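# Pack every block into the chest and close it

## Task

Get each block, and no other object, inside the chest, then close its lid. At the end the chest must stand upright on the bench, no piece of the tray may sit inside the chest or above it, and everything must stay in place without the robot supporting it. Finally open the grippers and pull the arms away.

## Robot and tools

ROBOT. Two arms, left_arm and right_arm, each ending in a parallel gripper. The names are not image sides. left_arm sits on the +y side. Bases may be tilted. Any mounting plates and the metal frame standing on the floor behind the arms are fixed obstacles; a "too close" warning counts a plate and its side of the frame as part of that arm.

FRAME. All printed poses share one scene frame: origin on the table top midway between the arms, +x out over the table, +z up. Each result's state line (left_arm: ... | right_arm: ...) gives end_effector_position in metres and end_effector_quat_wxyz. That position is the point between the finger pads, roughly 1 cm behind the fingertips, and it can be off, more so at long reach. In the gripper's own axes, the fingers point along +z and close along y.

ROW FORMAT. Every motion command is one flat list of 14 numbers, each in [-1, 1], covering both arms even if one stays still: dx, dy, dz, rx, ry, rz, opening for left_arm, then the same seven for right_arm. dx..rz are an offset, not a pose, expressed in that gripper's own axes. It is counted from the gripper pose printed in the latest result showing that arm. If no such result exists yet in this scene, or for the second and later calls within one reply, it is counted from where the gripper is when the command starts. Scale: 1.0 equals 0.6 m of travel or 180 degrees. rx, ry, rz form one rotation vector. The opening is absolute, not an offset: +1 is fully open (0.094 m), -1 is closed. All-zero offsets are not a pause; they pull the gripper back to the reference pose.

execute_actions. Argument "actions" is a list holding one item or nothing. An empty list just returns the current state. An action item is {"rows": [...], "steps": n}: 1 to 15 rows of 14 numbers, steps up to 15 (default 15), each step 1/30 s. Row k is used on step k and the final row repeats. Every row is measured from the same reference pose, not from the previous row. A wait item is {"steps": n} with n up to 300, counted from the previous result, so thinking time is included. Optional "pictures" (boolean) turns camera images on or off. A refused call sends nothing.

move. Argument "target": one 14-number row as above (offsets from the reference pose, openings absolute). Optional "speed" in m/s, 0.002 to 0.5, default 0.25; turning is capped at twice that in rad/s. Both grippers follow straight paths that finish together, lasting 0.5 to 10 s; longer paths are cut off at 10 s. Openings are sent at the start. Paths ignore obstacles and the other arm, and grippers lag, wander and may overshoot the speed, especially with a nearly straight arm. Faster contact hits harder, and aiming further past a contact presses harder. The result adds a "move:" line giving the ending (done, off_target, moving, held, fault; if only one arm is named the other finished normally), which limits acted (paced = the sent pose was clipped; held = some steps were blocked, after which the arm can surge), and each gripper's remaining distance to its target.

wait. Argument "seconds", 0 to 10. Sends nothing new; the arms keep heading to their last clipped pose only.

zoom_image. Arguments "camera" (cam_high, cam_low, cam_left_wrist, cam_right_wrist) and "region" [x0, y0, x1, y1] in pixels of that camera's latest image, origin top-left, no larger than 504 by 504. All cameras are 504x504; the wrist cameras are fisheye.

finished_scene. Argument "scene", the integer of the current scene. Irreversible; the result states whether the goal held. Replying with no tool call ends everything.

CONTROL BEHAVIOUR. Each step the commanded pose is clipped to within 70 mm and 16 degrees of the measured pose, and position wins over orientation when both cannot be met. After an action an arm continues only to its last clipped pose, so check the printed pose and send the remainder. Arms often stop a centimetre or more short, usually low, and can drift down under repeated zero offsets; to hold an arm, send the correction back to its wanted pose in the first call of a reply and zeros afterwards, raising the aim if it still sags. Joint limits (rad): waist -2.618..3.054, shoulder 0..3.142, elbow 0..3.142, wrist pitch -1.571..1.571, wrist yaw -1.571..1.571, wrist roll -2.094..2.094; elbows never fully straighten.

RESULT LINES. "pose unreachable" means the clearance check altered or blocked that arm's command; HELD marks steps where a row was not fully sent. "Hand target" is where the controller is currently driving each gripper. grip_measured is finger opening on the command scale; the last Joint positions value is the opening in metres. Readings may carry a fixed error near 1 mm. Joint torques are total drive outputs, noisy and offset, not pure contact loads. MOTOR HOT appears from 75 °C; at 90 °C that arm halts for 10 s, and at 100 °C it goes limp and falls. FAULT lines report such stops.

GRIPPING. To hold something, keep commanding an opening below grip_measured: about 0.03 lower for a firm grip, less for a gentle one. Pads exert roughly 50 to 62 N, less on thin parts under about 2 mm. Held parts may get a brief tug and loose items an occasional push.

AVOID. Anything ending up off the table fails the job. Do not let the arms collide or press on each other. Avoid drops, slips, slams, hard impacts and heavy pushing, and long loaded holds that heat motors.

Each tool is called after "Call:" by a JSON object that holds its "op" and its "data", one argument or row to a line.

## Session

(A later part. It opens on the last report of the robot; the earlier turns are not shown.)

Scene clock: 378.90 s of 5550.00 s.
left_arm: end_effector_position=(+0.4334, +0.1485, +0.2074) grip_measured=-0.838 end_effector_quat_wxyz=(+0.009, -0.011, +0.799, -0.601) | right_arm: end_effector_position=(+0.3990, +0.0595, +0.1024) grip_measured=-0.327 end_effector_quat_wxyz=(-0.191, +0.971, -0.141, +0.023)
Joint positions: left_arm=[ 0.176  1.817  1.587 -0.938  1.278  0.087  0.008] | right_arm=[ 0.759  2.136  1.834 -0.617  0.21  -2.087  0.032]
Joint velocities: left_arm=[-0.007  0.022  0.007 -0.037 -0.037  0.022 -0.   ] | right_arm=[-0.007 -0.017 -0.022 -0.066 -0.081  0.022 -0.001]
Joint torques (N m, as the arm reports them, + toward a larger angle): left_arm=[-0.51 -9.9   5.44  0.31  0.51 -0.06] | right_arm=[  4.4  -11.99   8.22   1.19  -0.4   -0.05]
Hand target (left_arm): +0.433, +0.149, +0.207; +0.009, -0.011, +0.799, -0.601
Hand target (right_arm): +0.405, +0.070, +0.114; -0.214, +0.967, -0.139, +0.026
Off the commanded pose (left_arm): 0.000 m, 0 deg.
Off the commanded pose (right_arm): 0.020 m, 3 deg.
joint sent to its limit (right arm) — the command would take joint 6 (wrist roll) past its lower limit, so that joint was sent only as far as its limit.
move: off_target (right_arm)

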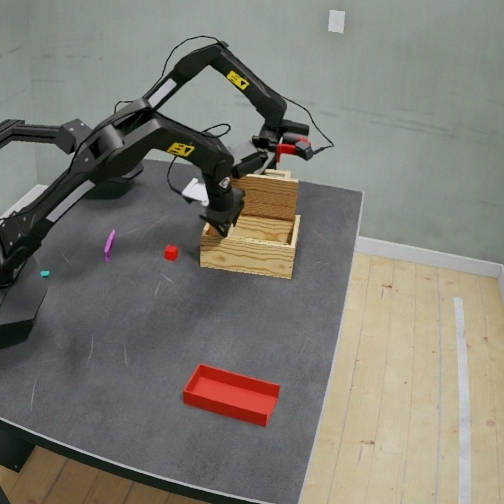

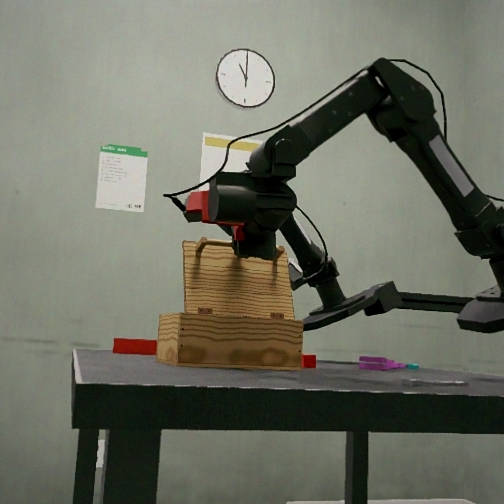

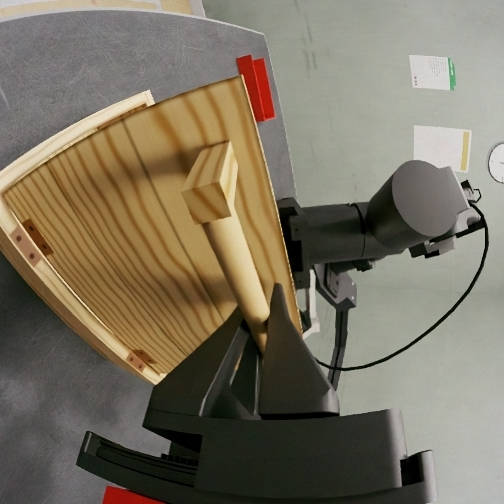

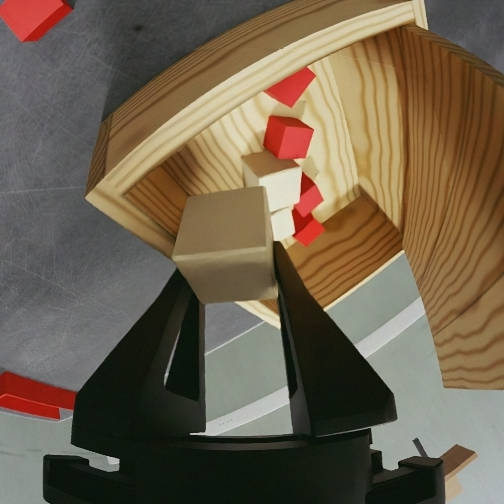

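Call:
{"op": "move", "data": {
  "target": [0,0,0,0,0,0,-0.9, -0.013,-0.05,0.005,0,0,0,-0.55],
  "speed": 0.08
}}

Call:
{"op": "move", "data": {
  "target": [0,0,0,0,0,0,-0.9, 0,0,0,0,0,0,0.4]
}}

Call:
{"op": "move", "data": {
  "target": [0,0,0,0,0,0,-0.9, -0.06,0.05,-0.1,-0.14,0,0,0.4]
}}

Scene clock: 387.37 s of 5550.00 s.
left_arm: end_effector_position=(+0.4334, +0.1485, +0.2074) grip_measured=-0.838 end_effector_quat_wxyz=(+0.009, -0.011, +0.799, -0.601) | right_arm: end_effector_position=(+0.4024, +0.0801, +0.0989) grip_measured=-0.327 end_effector_quat_wxyz=(-0.182, +0.973, -0.141, +0.025)
Joint positions: left_arm=[ 0.176  1.817  1.587 -0.938  1.278  0.087  0.008] | right_arm=[ 0.781  2.238  1.998 -0.696  0.236 -2.067  0.032]
Joint velocities: left_arm=[-0.002 -0.007  0.012  0.007 -0.022  0.022 -0.001] | right_arm=[-0.012  0.002 -0.007 -0.081  0.022  0.022  0.001]
Joint torques (N m, as the arm reports them, + toward a larger angle): left_arm=[-0.27 -9.9   5.34  0.3   0.52 -0.06] | right_arm=[  6.09 -12.51   8.41   0.85  -0.1    0.13]
Hand target (left_arm): +0.433, +0.149, +0.207; +0.009, -0.011, +0.799, -0.601
Hand target (right_arm): +0.399, +0.089, +0.111; -0.191, +0.971, -0.141, +0.024
Off the commanded pose (left_arm): 0.000 m, 0 deg.
Off the commanded pose (right_arm): 0.016 m, 1 deg.
After step 90, 4.63 s passed at rest.
move: off_target (right_arm)

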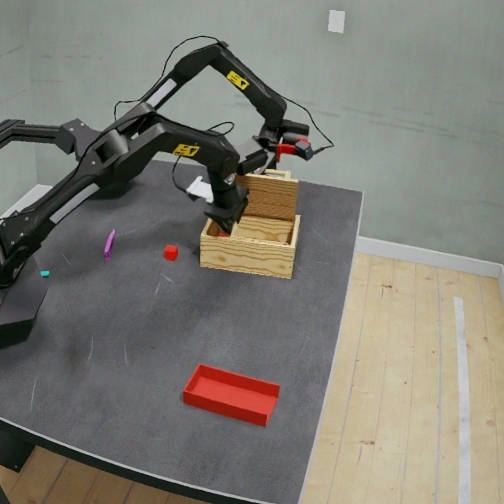

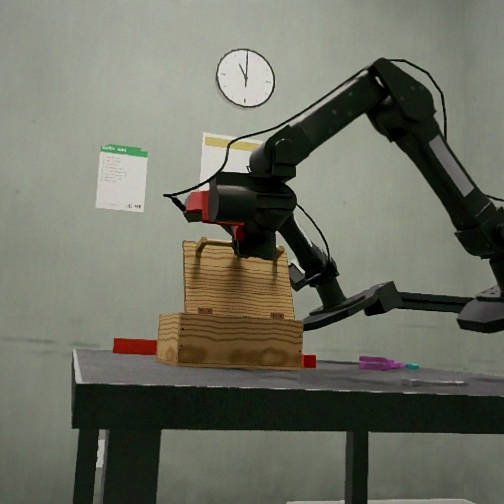

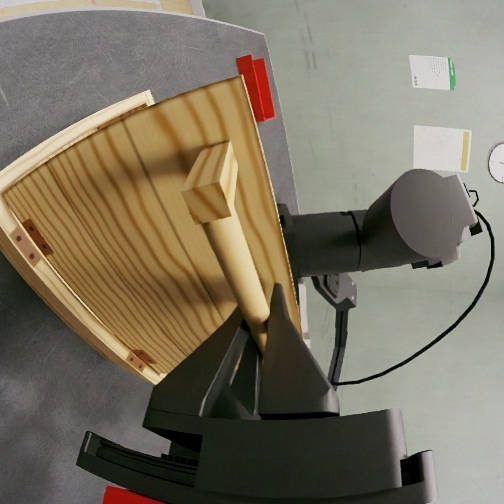

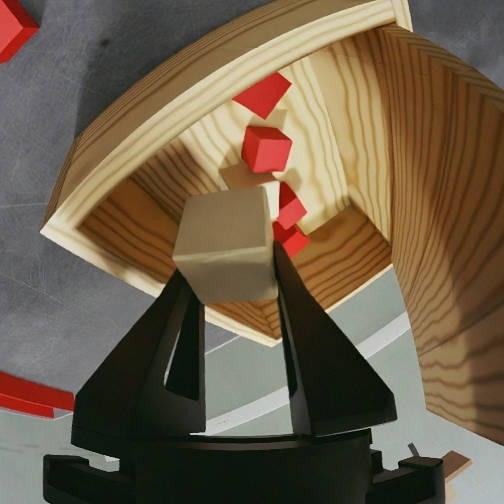

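Scene clock: 387.87 s of 5550.00 s.
left_arm: end_effector_position=(+0.4334, +0.1485, +0.2076) grip_measured=-0.838 end_effector_quat_wxyz=(+0.009, -0.012, +0.799, -0.602) | right_arm: end_effector_position=(+0.4042, +0.0830, +0.1002) grip_measured=+0.397 end_effector_quat_wxyz=(-0.189, +0.971, -0.142, +0.027)
Joint positions: left_arm=[ 0.176  1.817  1.587 -0.938  1.278  0.087  0.008] | right_arm=[ 0.781  2.238  1.998 -0.681  0.231 -2.068  0.066]
Joint velocities: left_arm=[ 0.017  0.002  0.012 -0.007 -0.037  0.007 -0.001] | right_arm=[-0.007 -0.007 -0.002 -0.037 -0.066  0.037  0.001]
Joint torques (N m, as the arm reports them, + toward a larger angle): left_arm=[-0.23 -9.88  5.4   0.29  0.54 -0.05] | right_arm=[  4.51 -12.48   5.99   0.9   -0.06   0.01]
Hand target (left_arm): +0.433, +0.149, +0.207; +0.009, -0.011, +0.799, -0.601
Hand target (right_arm): +0.402, +0.080, +0.099; -0.182, +0.973, -0.141, +0.025
Off the commanded pose (left_arm): 0.000 m, 0 deg.
Off the commanded pose (right_arm): 0.004 m, 1 deg.
move: done

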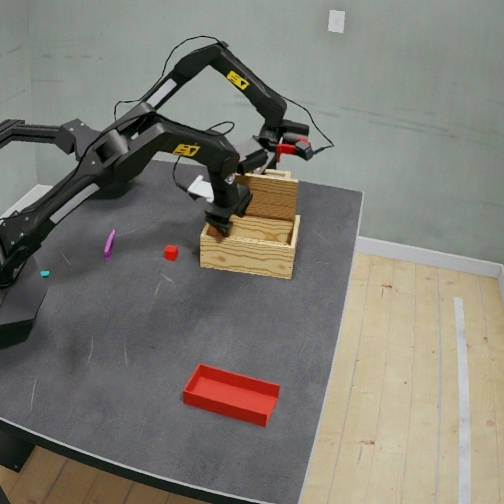

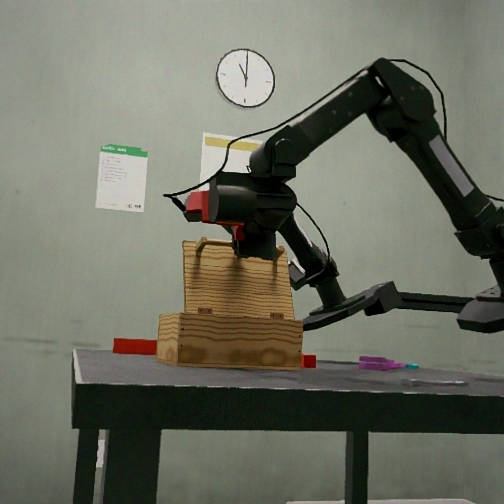

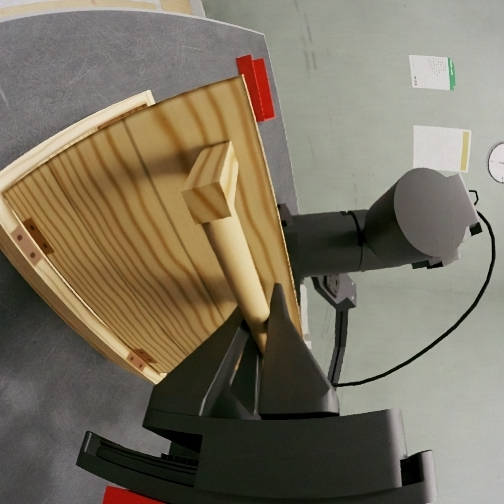

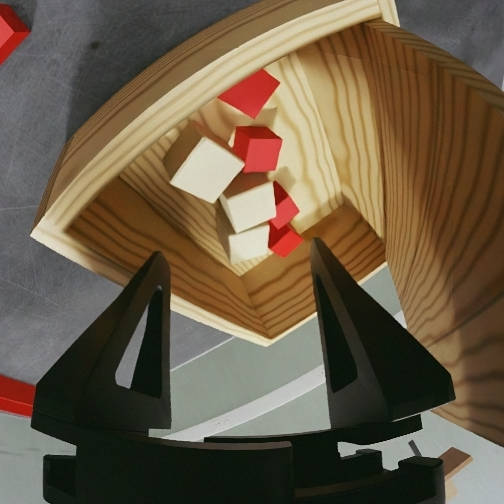

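Scene clock: 389.67 s of 5550.00 s.
left_arm: end_effector_position=(+0.4334, +0.1485, +0.2076) grip_measured=-0.838 end_effector_quat_wxyz=(+0.009, -0.012, +0.799, -0.602) | right_arm: end_effector_position=(+0.3597, +0.0392, +0.1340) grip_measured=+0.398 end_effector_quat_wxyz=(+0.026, +0.989, -0.143, -0.002)
Joint positions: left_arm=[ 0.176  1.817  1.587 -0.938  1.278  0.087  0.008] | right_arm=[ 0.89   2.528  2.689 -1.547  0.444 -1.819  0.066]
Joint velocities: left_arm=[-0.017  0.007 -0.007 -0.022 -0.007 -0.022 -0.   ] | right_arm=[-0.027  0.012  0.007  0.007 -0.081 -0.007  0.   ]
Joint torques (N m, as the arm reports them, + toward a larger angle): left_arm=[ -0.41 -10.04   5.42   0.31   0.54  -0.02] | right_arm=[  6.54 -12.91   7.69   0.11   0.04   0.09]
Hand target (left_arm): +0.433, +0.149, +0.208; +0.009, -0.012, +0.799, -0.602
Hand target (right_arm): +0.356, +0.044, +0.145; +0.018, +0.990, -0.141, +0.000
Off the commanded pose (left_arm): 0.000 m, 0 deg.
Off the commanded pose (right_arm): 0.013 m, 0 deg.
joint sent to its limit (right arm) — the command would take joint 4 (wrist pitch) past its lower limit, so that joint was sent only as far as its limit.
move: off_target (right_arm)

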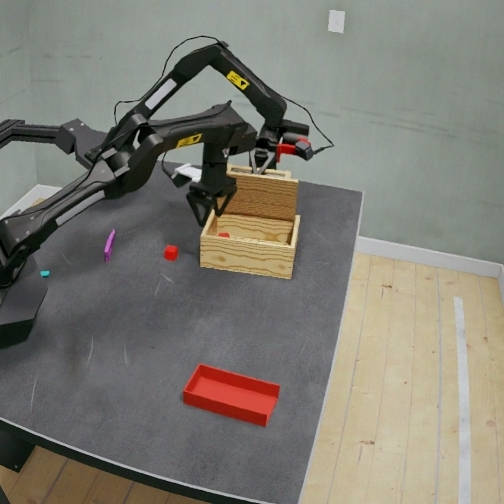

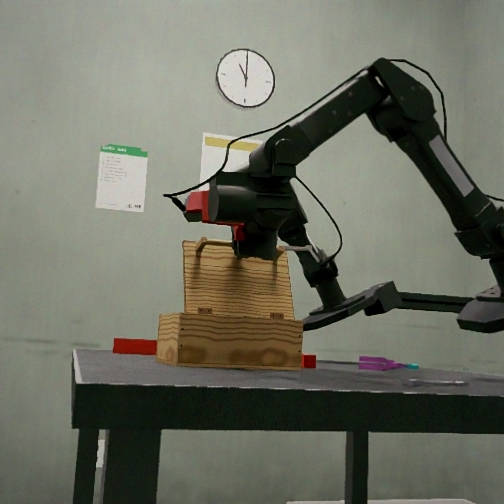

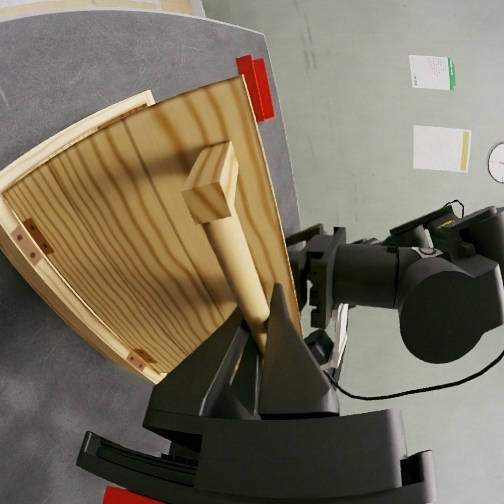

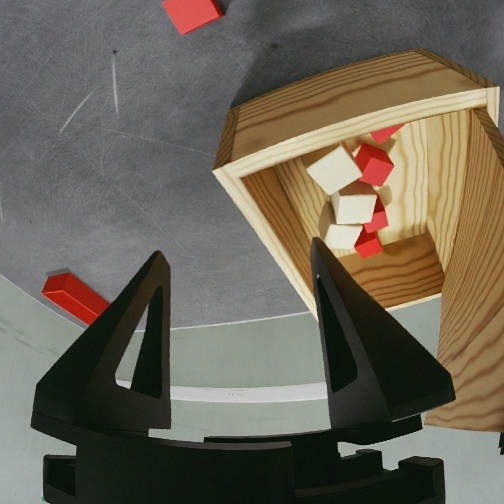

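Call:
{"op": "move", "data": {
  "target": [0,0,0,0,0,0,-0.9, -0.135,0.055,0,0,0,-0.08,0.4]
}}

Call:
{"op": "move", "data": {
  "target": [0,0,0,0,0,0,-0.9, 0,0,0.1,0,0,0,0.4]
}}

Scene clock: 399.90 s of 5550.00 s.
left_arm: end_effector_position=(+0.4334, +0.1485, +0.2076) grip_measured=-0.838 end_effector_quat_wxyz=(+0.009, -0.012, +0.799, -0.602) | right_arm: end_effector_position=(+0.2714, +0.0293, +0.1255) grip_measured=+0.398 end_effector_quat_wxyz=(+0.039, +0.999, -0.022, -0.010)
Joint positions: left_arm=[ 0.176  1.817  1.587 -0.938  1.278  0.087  0.008] | right_arm=[ 1.026  2.256  2.01  -1.239  0.465 -1.898  0.066]
Joint velocities: left_arm=[ 0.002  0.022 -0.002 -0.007  0.007  0.037 -0.   ] | right_arm=[ 0.022 -0.007 -0.007 -0.007 -0.051 -0.051 -0.   ]
Joint torques (N m, as the arm reports them, + toward a larger angle): left_arm=[ -0.43 -10.03   5.38   0.31   0.5    0.01] | right_arm=[  5.63 -13.71   4.29   0.34   0.02  -0.11]
Hand target (left_arm): +0.433, +0.149, +0.208; +0.009, -0.012, +0.799, -0.602
Hand target (right_arm): +0.273, +0.031, +0.137; +0.025, +1.000, -0.018, -0.004
Off the commanded pose (left_arm): 0.000 m, 0 deg.
Off the commanded pose (right_arm): 0.010 m, 2 deg.
After step 90, 6.03 s passed at rest.
move: done

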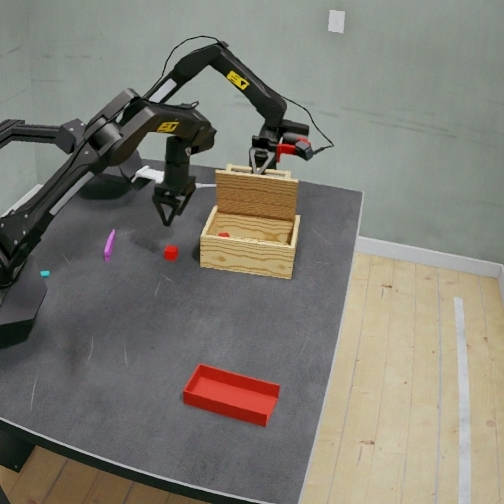

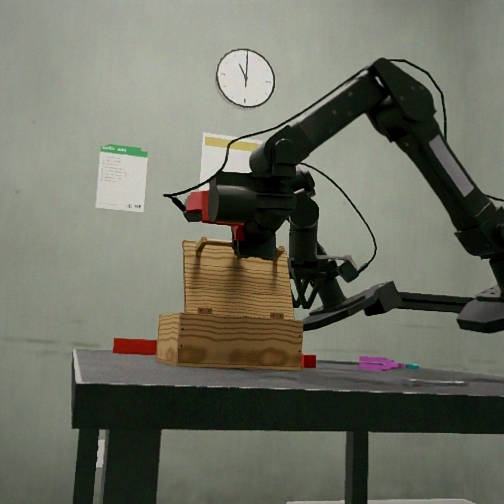

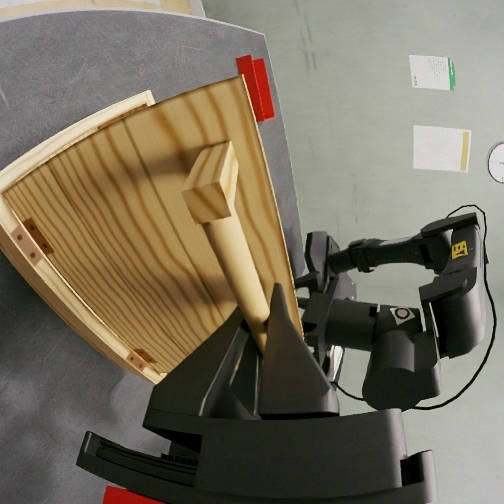

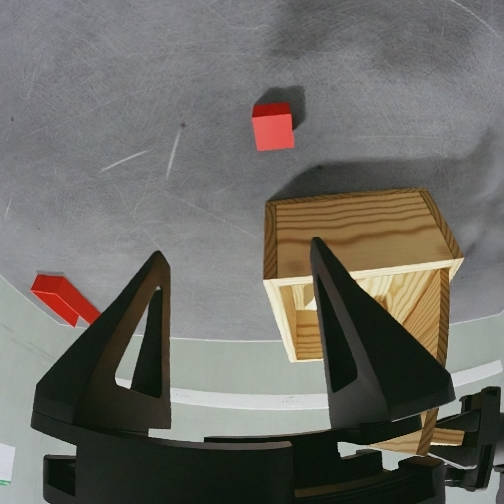

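Scene clock: 400.93 s of 5550.00 s.
left_arm: end_effector_position=(+0.4334, +0.1485, +0.2076) grip_measured=-0.838 end_effector_quat_wxyz=(+0.009, -0.012, +0.799, -0.602) | right_arm: end_effector_position=(+0.2712, +0.0214, +0.0617) grip_measured=+0.398 end_effector_quat_wxyz=(+0.047, +0.998, -0.029, -0.009)
Joint positions: left_arm=[ 0.176  1.817  1.587 -0.938  1.278  0.087  0.008] | right_arm=[ 0.96   2.306  1.867 -1.03   0.465 -1.949  0.066]
Joint velocities: left_arm=[-0.027  0.002 -0.012 -0.066  0.007 -0.022  0.   ] | right_arm=[-0.002 -0.012  0.012  0.007 -0.051  0.022 -0.   ]
Joint torques (N m, as the arm reports them, + toward a larger angle): left_arm=[-0.34 -9.99  5.44  0.34  0.47 -0.03] | right_arm=[  5.5  -12.14   4.32   0.31  -0.06  -0.08]
Hand target (left_arm): +0.433, +0.149, +0.208; +0.009, -0.012, +0.799, -0.602
Hand target (right_arm): +0.269, +0.024, +0.066; +0.040, +0.999, -0.022, -0.010
Off the commanded pose (left_arm): 0.000 m, 0 deg.
Off the commanded pose (right_arm): 0.005 m, 1 deg.
move: done

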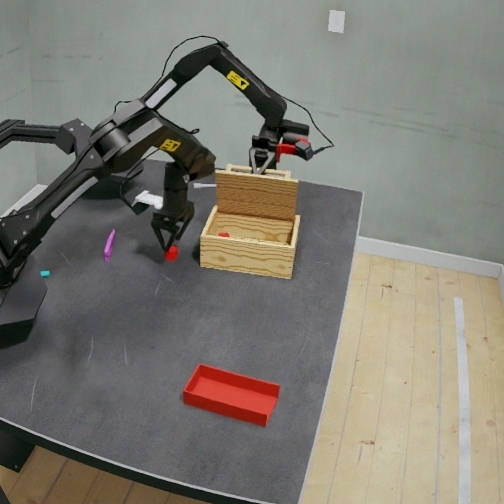

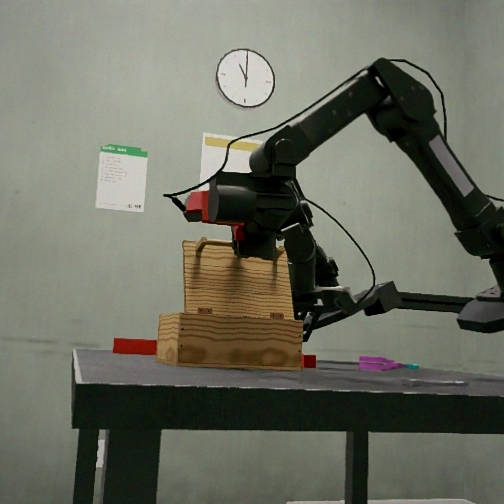

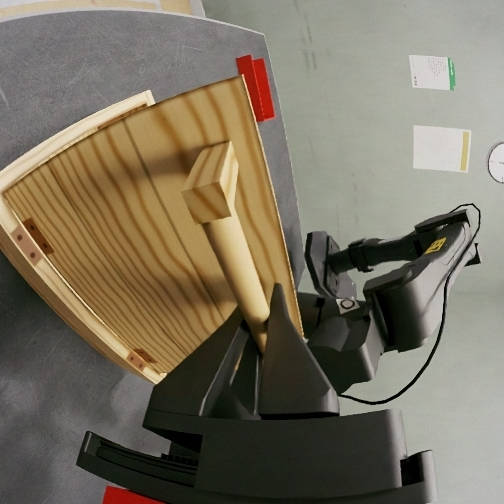

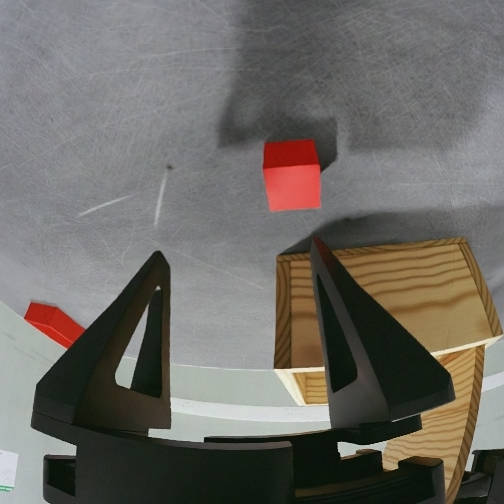

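Call:
{"op": "move", "data": {
  "target": [0,0,0,0,0,0,-0.9, 0,-0.05,0.03,0,0,0,0.4],
  "speed": 0.08
}}

Call:
{"op": "move", "data": {
  "target": [0,0,0,0,0,0,-0.9, 0,0,0.045,0,0,0,0.4],
  "speed": 0.08
}}

Scene clock: 407.33 s of 5550.00 s.
left_arm: end_effector_position=(+0.4334, +0.1485, +0.2076) grip_measured=-0.838 end_effector_quat_wxyz=(+0.009, -0.012, +0.799, -0.602) | right_arm: end_effector_position=(+0.2694, +0.0463, +0.0341) grip_measured=+0.398 end_effector_quat_wxyz=(+0.049, +0.998, -0.028, -0.010)
Joint positions: left_arm=[ 0.176  1.817  1.587 -0.938  1.278  0.087  0.008] | right_arm=[ 0.96   2.457  2.033 -1.049  0.465 -1.95   0.066]
Joint velocities: left_arm=[-0.022  0.002 -0.012 -0.022 -0.037  0.037 -0.001] | right_arm=[-0.002 -0.007  0.017 -0.081 -0.081 -0.007 -0.001]
Joint torques (N m, as the arm reports them, + toward a larger angle): left_arm=[ -0.41 -10.08   5.53   0.32   0.55  -0.05] | right_arm=[  5.52 -12.01   7.15  -0.06   0.02   0.05]
Hand target (left_arm): +0.433, +0.149, +0.208; +0.009, -0.012, +0.799, -0.602
Hand target (right_arm): +0.272, +0.049, +0.041; +0.047, +0.998, -0.029, -0.009
Off the commanded pose (left_arm): 0.000 m, 0 deg.
Off the commanded pose (right_arm): 0.008 m, 0 deg.
After step 90, 2.63 s passed at rest.
move: done

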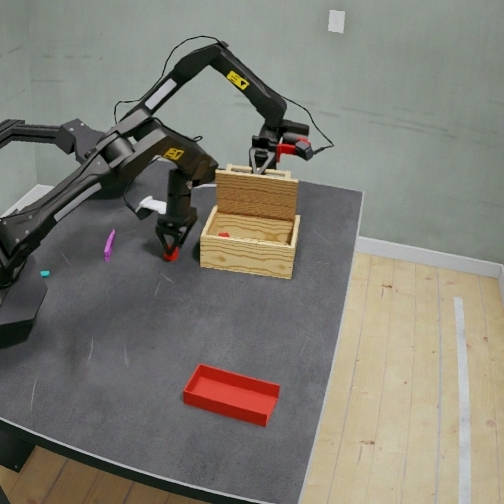

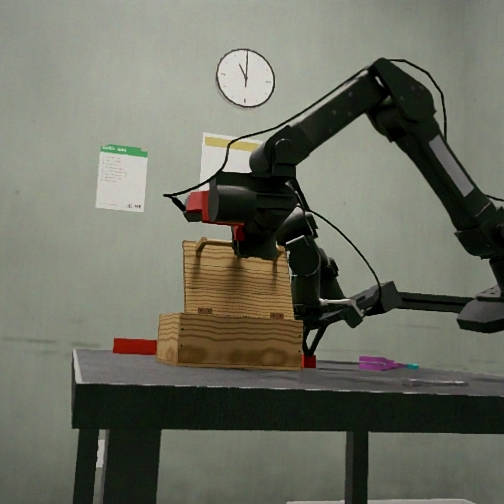

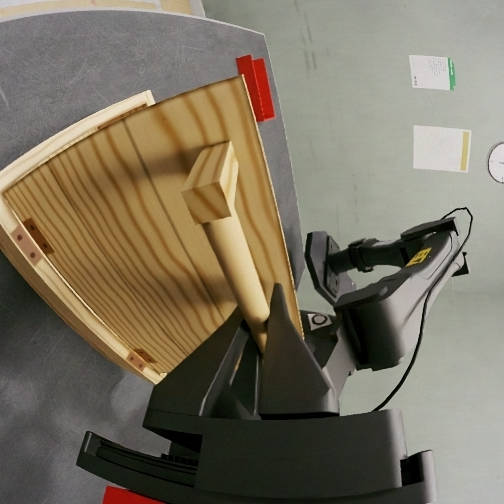

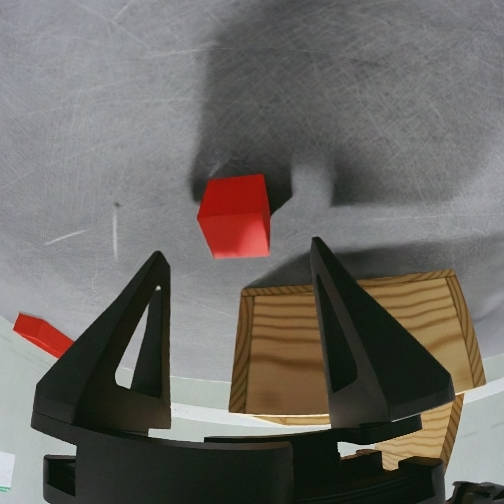

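Scene clock: 408.10 s of 5550.00 s.
left_arm: end_effector_position=(+0.4337, +0.1484, +0.2076) grip_measured=-0.838 end_effector_quat_wxyz=(+0.010, -0.011, +0.799, -0.602) | right_arm: end_effector_position=(+0.2671, +0.0468, +0.0127) grip_measured=+0.398 end_effector_quat_wxyz=(+0.048, +0.998, -0.029, -0.007)
Joint positions: left_arm=[ 0.176  1.817  1.587 -0.935  1.278  0.084  0.008] | right_arm=[ 0.947  2.488  2.007 -0.981  0.468 -1.964  0.066]
Joint velocities: left_arm=[ 0.002  0.007 -0.022 -0.051 -0.007 -0.037  0.   ] | right_arm=[ 0.007  0.007  0.002 -0.066  0.007  0.037  0.   ]
Joint torques (N m, as the arm reports them, + toward a larger angle): left_arm=[ -0.2  -10.08   5.68   0.29   0.47  -0.04] | right_arm=[  4.3  -11.9    3.9    0.39  -0.04  -0.09]
Hand target (left_arm): +0.433, +0.149, +0.208; +0.009, -0.011, +0.799, -0.602
Hand target (right_arm): +0.268, +0.044, +0.007; +0.049, +0.998, -0.028, -0.010
Off the commanded pose (left_arm): 0.000 m, 0 deg.
Off the commanded pose (right_arm): 0.007 m, 0 deg.
move: done

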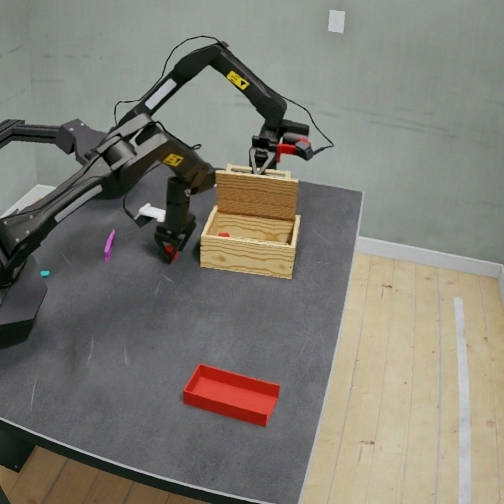

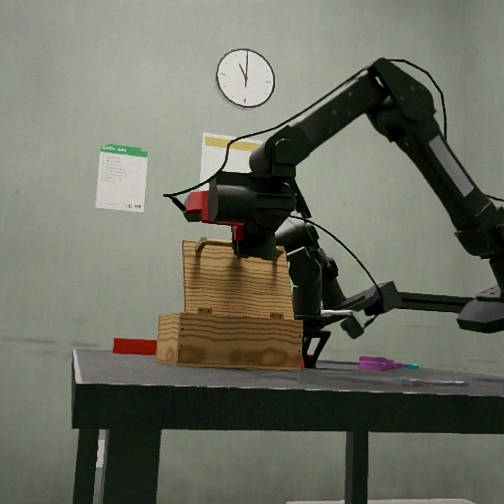

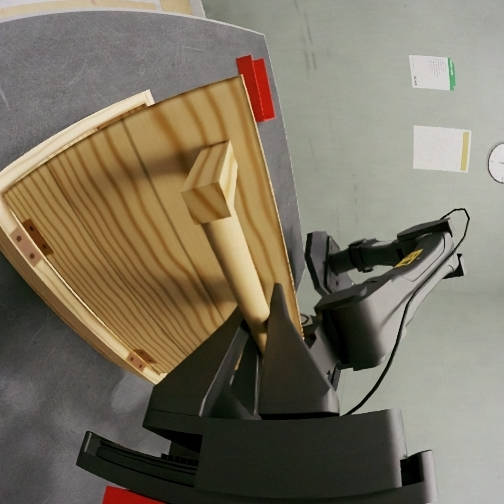

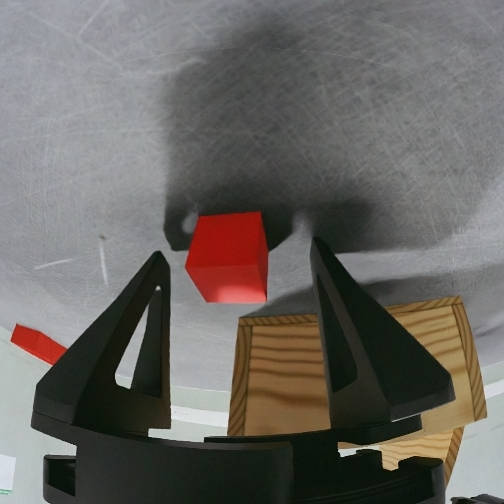

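Call:
{"op": "move", "data": {
  "target": [0,0,0,0,0,0,-0.9, 0,0,0,0,0,0,-0.65]
}}

Call:
{"op": "move", "data": {
  "target": [0,0,0,0,0,0,-0.9, 0,0,-0.22,0.08,0,0.04,-0.65],
  "speed": 0.15
}}

Scene clock: 415.27 s of 5550.00 s.
left_arm: end_effector_position=(+0.4337, +0.1484, +0.2076) grip_measured=-0.838 end_effector_quat_wxyz=(+0.009, -0.012, +0.799, -0.602) | right_arm: end_effector_position=(+0.2671, +0.0468, +0.0127) grip_measured=-0.479 end_effector_quat_wxyz=(+0.048, +0.998, -0.029, -0.007)
Joint positions: left_arm=[ 0.176  1.817  1.587 -0.935  1.278  0.084  0.008] | right_arm=[ 0.947  2.488  2.007 -0.981  0.468 -1.964  0.024]
Joint velocities: left_arm=[-0.012  0.002  0.012 -0.037  0.007  0.022  0.   ] | right_arm=[ 0.017 -0.002 -0.007  0.051 -0.037  0.051 -0.001]
Joint torques (N m, as the arm reports them, + toward a larger angle): left_arm=[ -0.27 -10.07   5.33   0.34   0.54  -0.01] | right_arm=[  5.2  -12.03   4.9    0.23   0.02   0.01]
Hand target (left_arm): +0.434, +0.148, +0.208; +0.010, -0.012, +0.799, -0.602
Hand target (right_arm): +0.267, +0.047, +0.013; +0.048, +0.998, -0.029, -0.008
Off the commanded pose (left_arm): 0.000 m, 0 deg.
Off the commanded pose (right_arm): 0.000 m, 0 deg.
After step 90, 3.47 s passed at rest.
move: done

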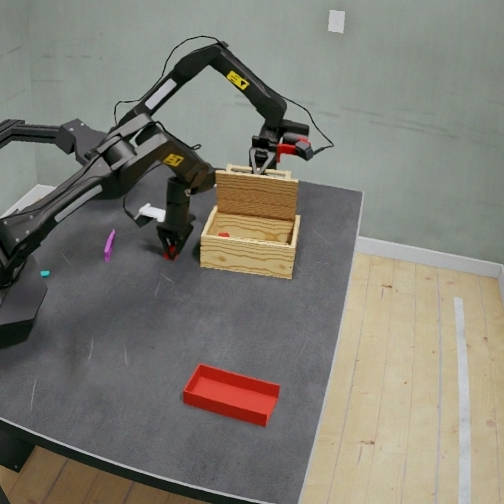

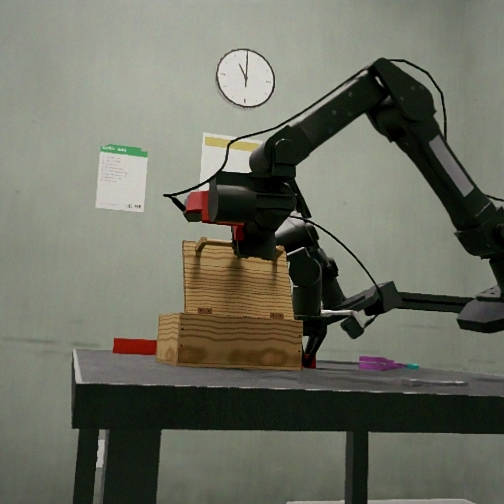

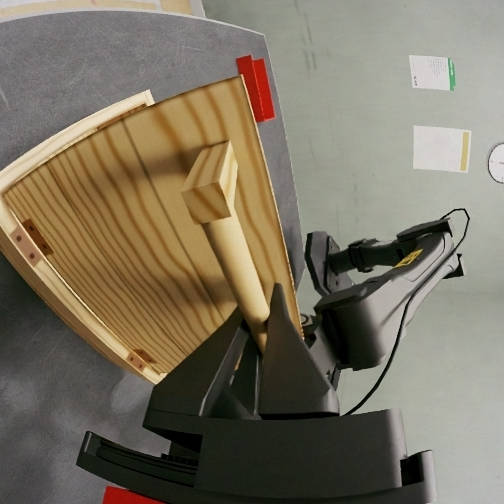

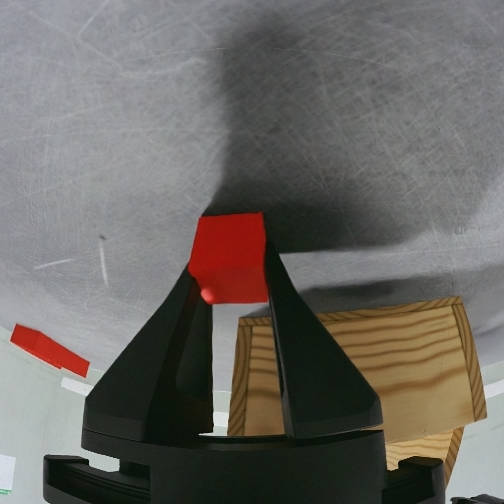

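Scene clock: 416.60 s of 5550.00 s.
left_arm: end_effector_position=(+0.4342, +0.1488, +0.2076) grip_measured=-0.838 end_effector_quat_wxyz=(+0.011, -0.012, +0.799, -0.602) | right_arm: end_effector_position=(+0.2812, +0.0548, +0.1345) grip_measured=-0.479 end_effector_quat_wxyz=(-0.063, +0.993, -0.095, +0.008)
Joint positions: left_arm=[ 0.177  1.817  1.587 -0.932  1.279  0.082  0.008] | right_arm=[ 1.024  2.136  1.835 -0.957  0.427 -1.852  0.024]
Joint velocities: left_arm=[-0.022 -0.002  0.002  0.007 -0.007 -0.037  0.   ] | right_arm=[-0.012 -0.007  0.007  0.081 -0.066 -0.022 -0.   ]
Joint torques (N m, as the arm reports them, + toward a larger angle): left_arm=[ -0.6  -10.11   5.51   0.32   0.52  -0.01] | right_arm=[  6.23 -12.35   4.55   0.72  -0.25   0.11]
Hand target (left_arm): +0.434, +0.148, +0.208; +0.010, -0.012, +0.799, -0.602
Hand target (right_arm): +0.272, +0.059, +0.144; -0.076, +0.993, -0.094, -0.001
Off the commanded pose (left_arm): 0.001 m, 0 deg.
Off the commanded pose (right_arm): 0.016 m, 2 deg.
move: off_target (right_arm)

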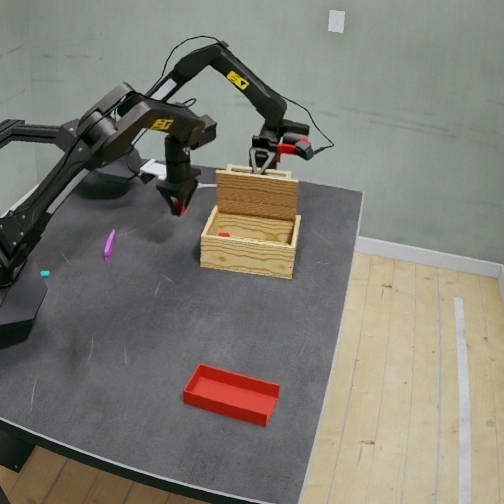

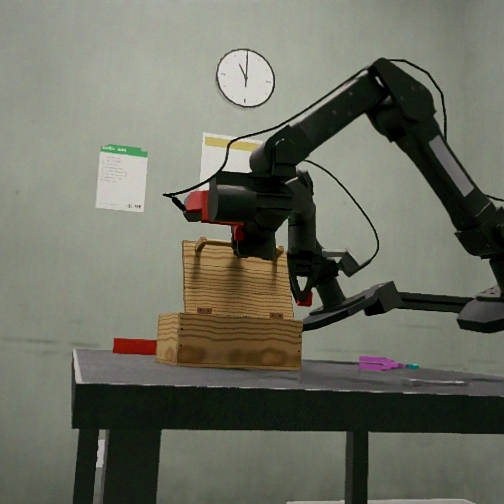

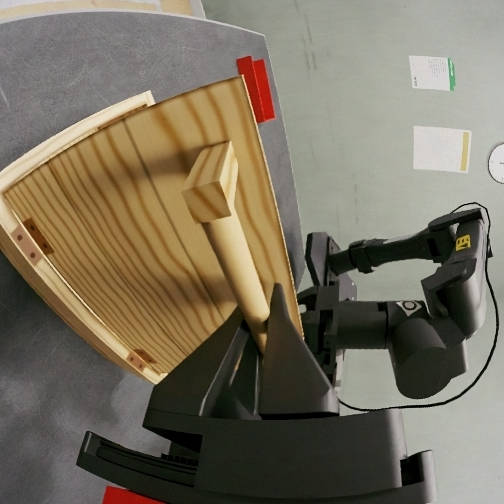

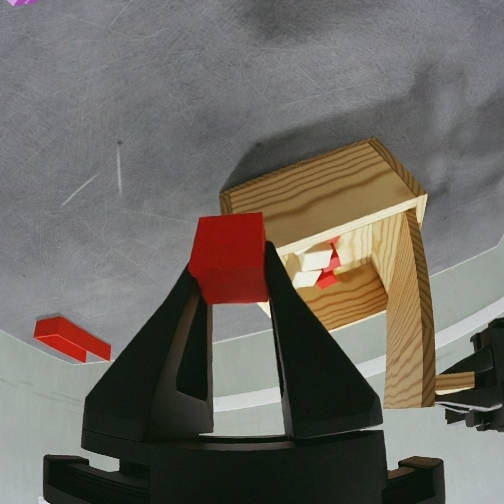

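Call:
{"op": "move", "data": {
  "target": [0,0,0,0,0,0,-0.9, 0.2,-0.09,0.01,0.08,0,0.03,-0.65],
  "speed": 0.15
}}

Scene clock: 422.77 s of 5550.00 s.
left_arm: end_effector_position=(+0.4342, +0.1488, +0.2076) grip_measured=-0.838 end_effector_quat_wxyz=(+0.011, -0.012, +0.799, -0.602) | right_arm: end_effector_position=(+0.4084, +0.0742, +0.1218) grip_measured=-0.479 end_effector_quat_wxyz=(-0.166, +0.975, -0.148, +0.018)
Joint positions: left_arm=[ 0.177  1.817  1.587 -0.932  1.279  0.082  0.008] | right_arm=[ 0.788  2.244  2.117 -0.846  0.251 -2.038  0.024]
Joint velocities: left_arm=[-0.017  0.002 -0.002  0.007  0.022  0.051  0.   ] | right_arm=[-0.002 -0.007 -0.007 -0.095 -0.022  0.022 -0.   ]
Joint torques (N m, as the arm reports them, + toward a larger angle): left_arm=[ -0.21 -10.     5.47   0.32   0.51  -0.02] | right_arm=[  5.27 -12.42   8.67   0.97  -0.34  -0.05]
Hand target (left_arm): +0.434, +0.149, +0.208; +0.011, -0.012, +0.799, -0.602
Hand target (right_arm): +0.409, +0.084, +0.133; -0.185, +0.972, -0.142, +0.016
Off the commanded pose (left_arm): 0.000 m, 0 deg.
Off the commanded pose (right_arm): 0.018 m, 3 deg.
After step 90, 1.70 s passed at rest.
move: off_target (right_arm)

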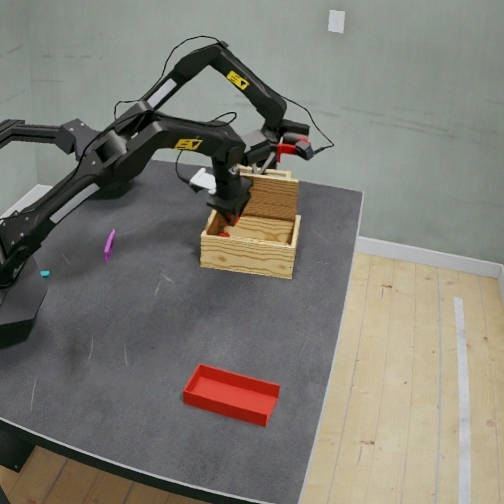

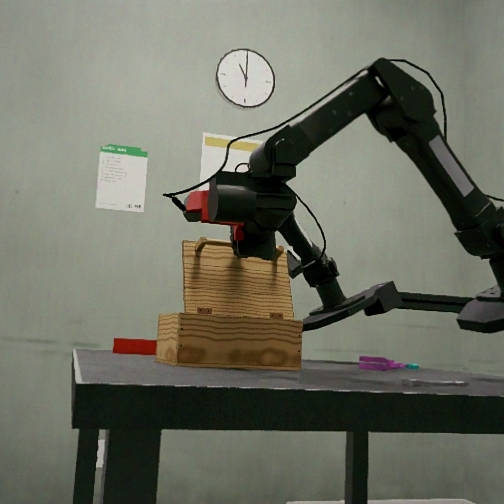

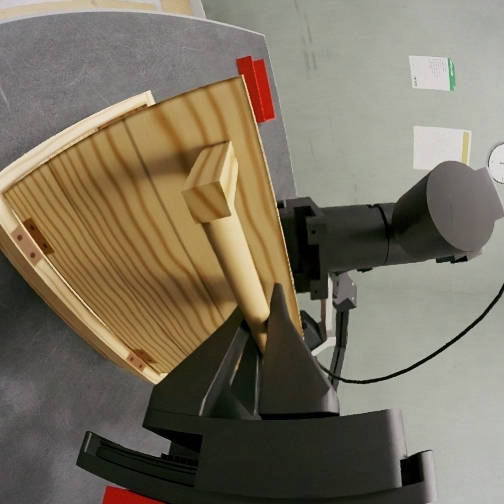

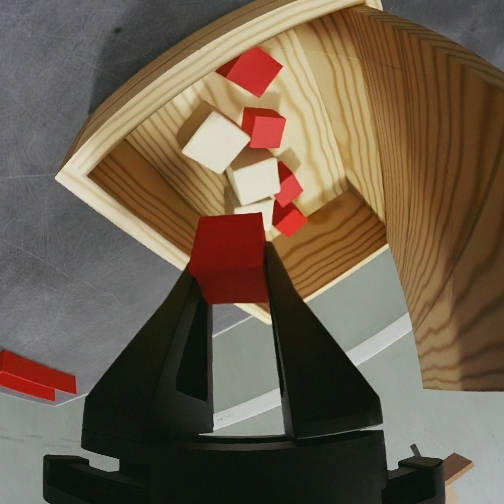

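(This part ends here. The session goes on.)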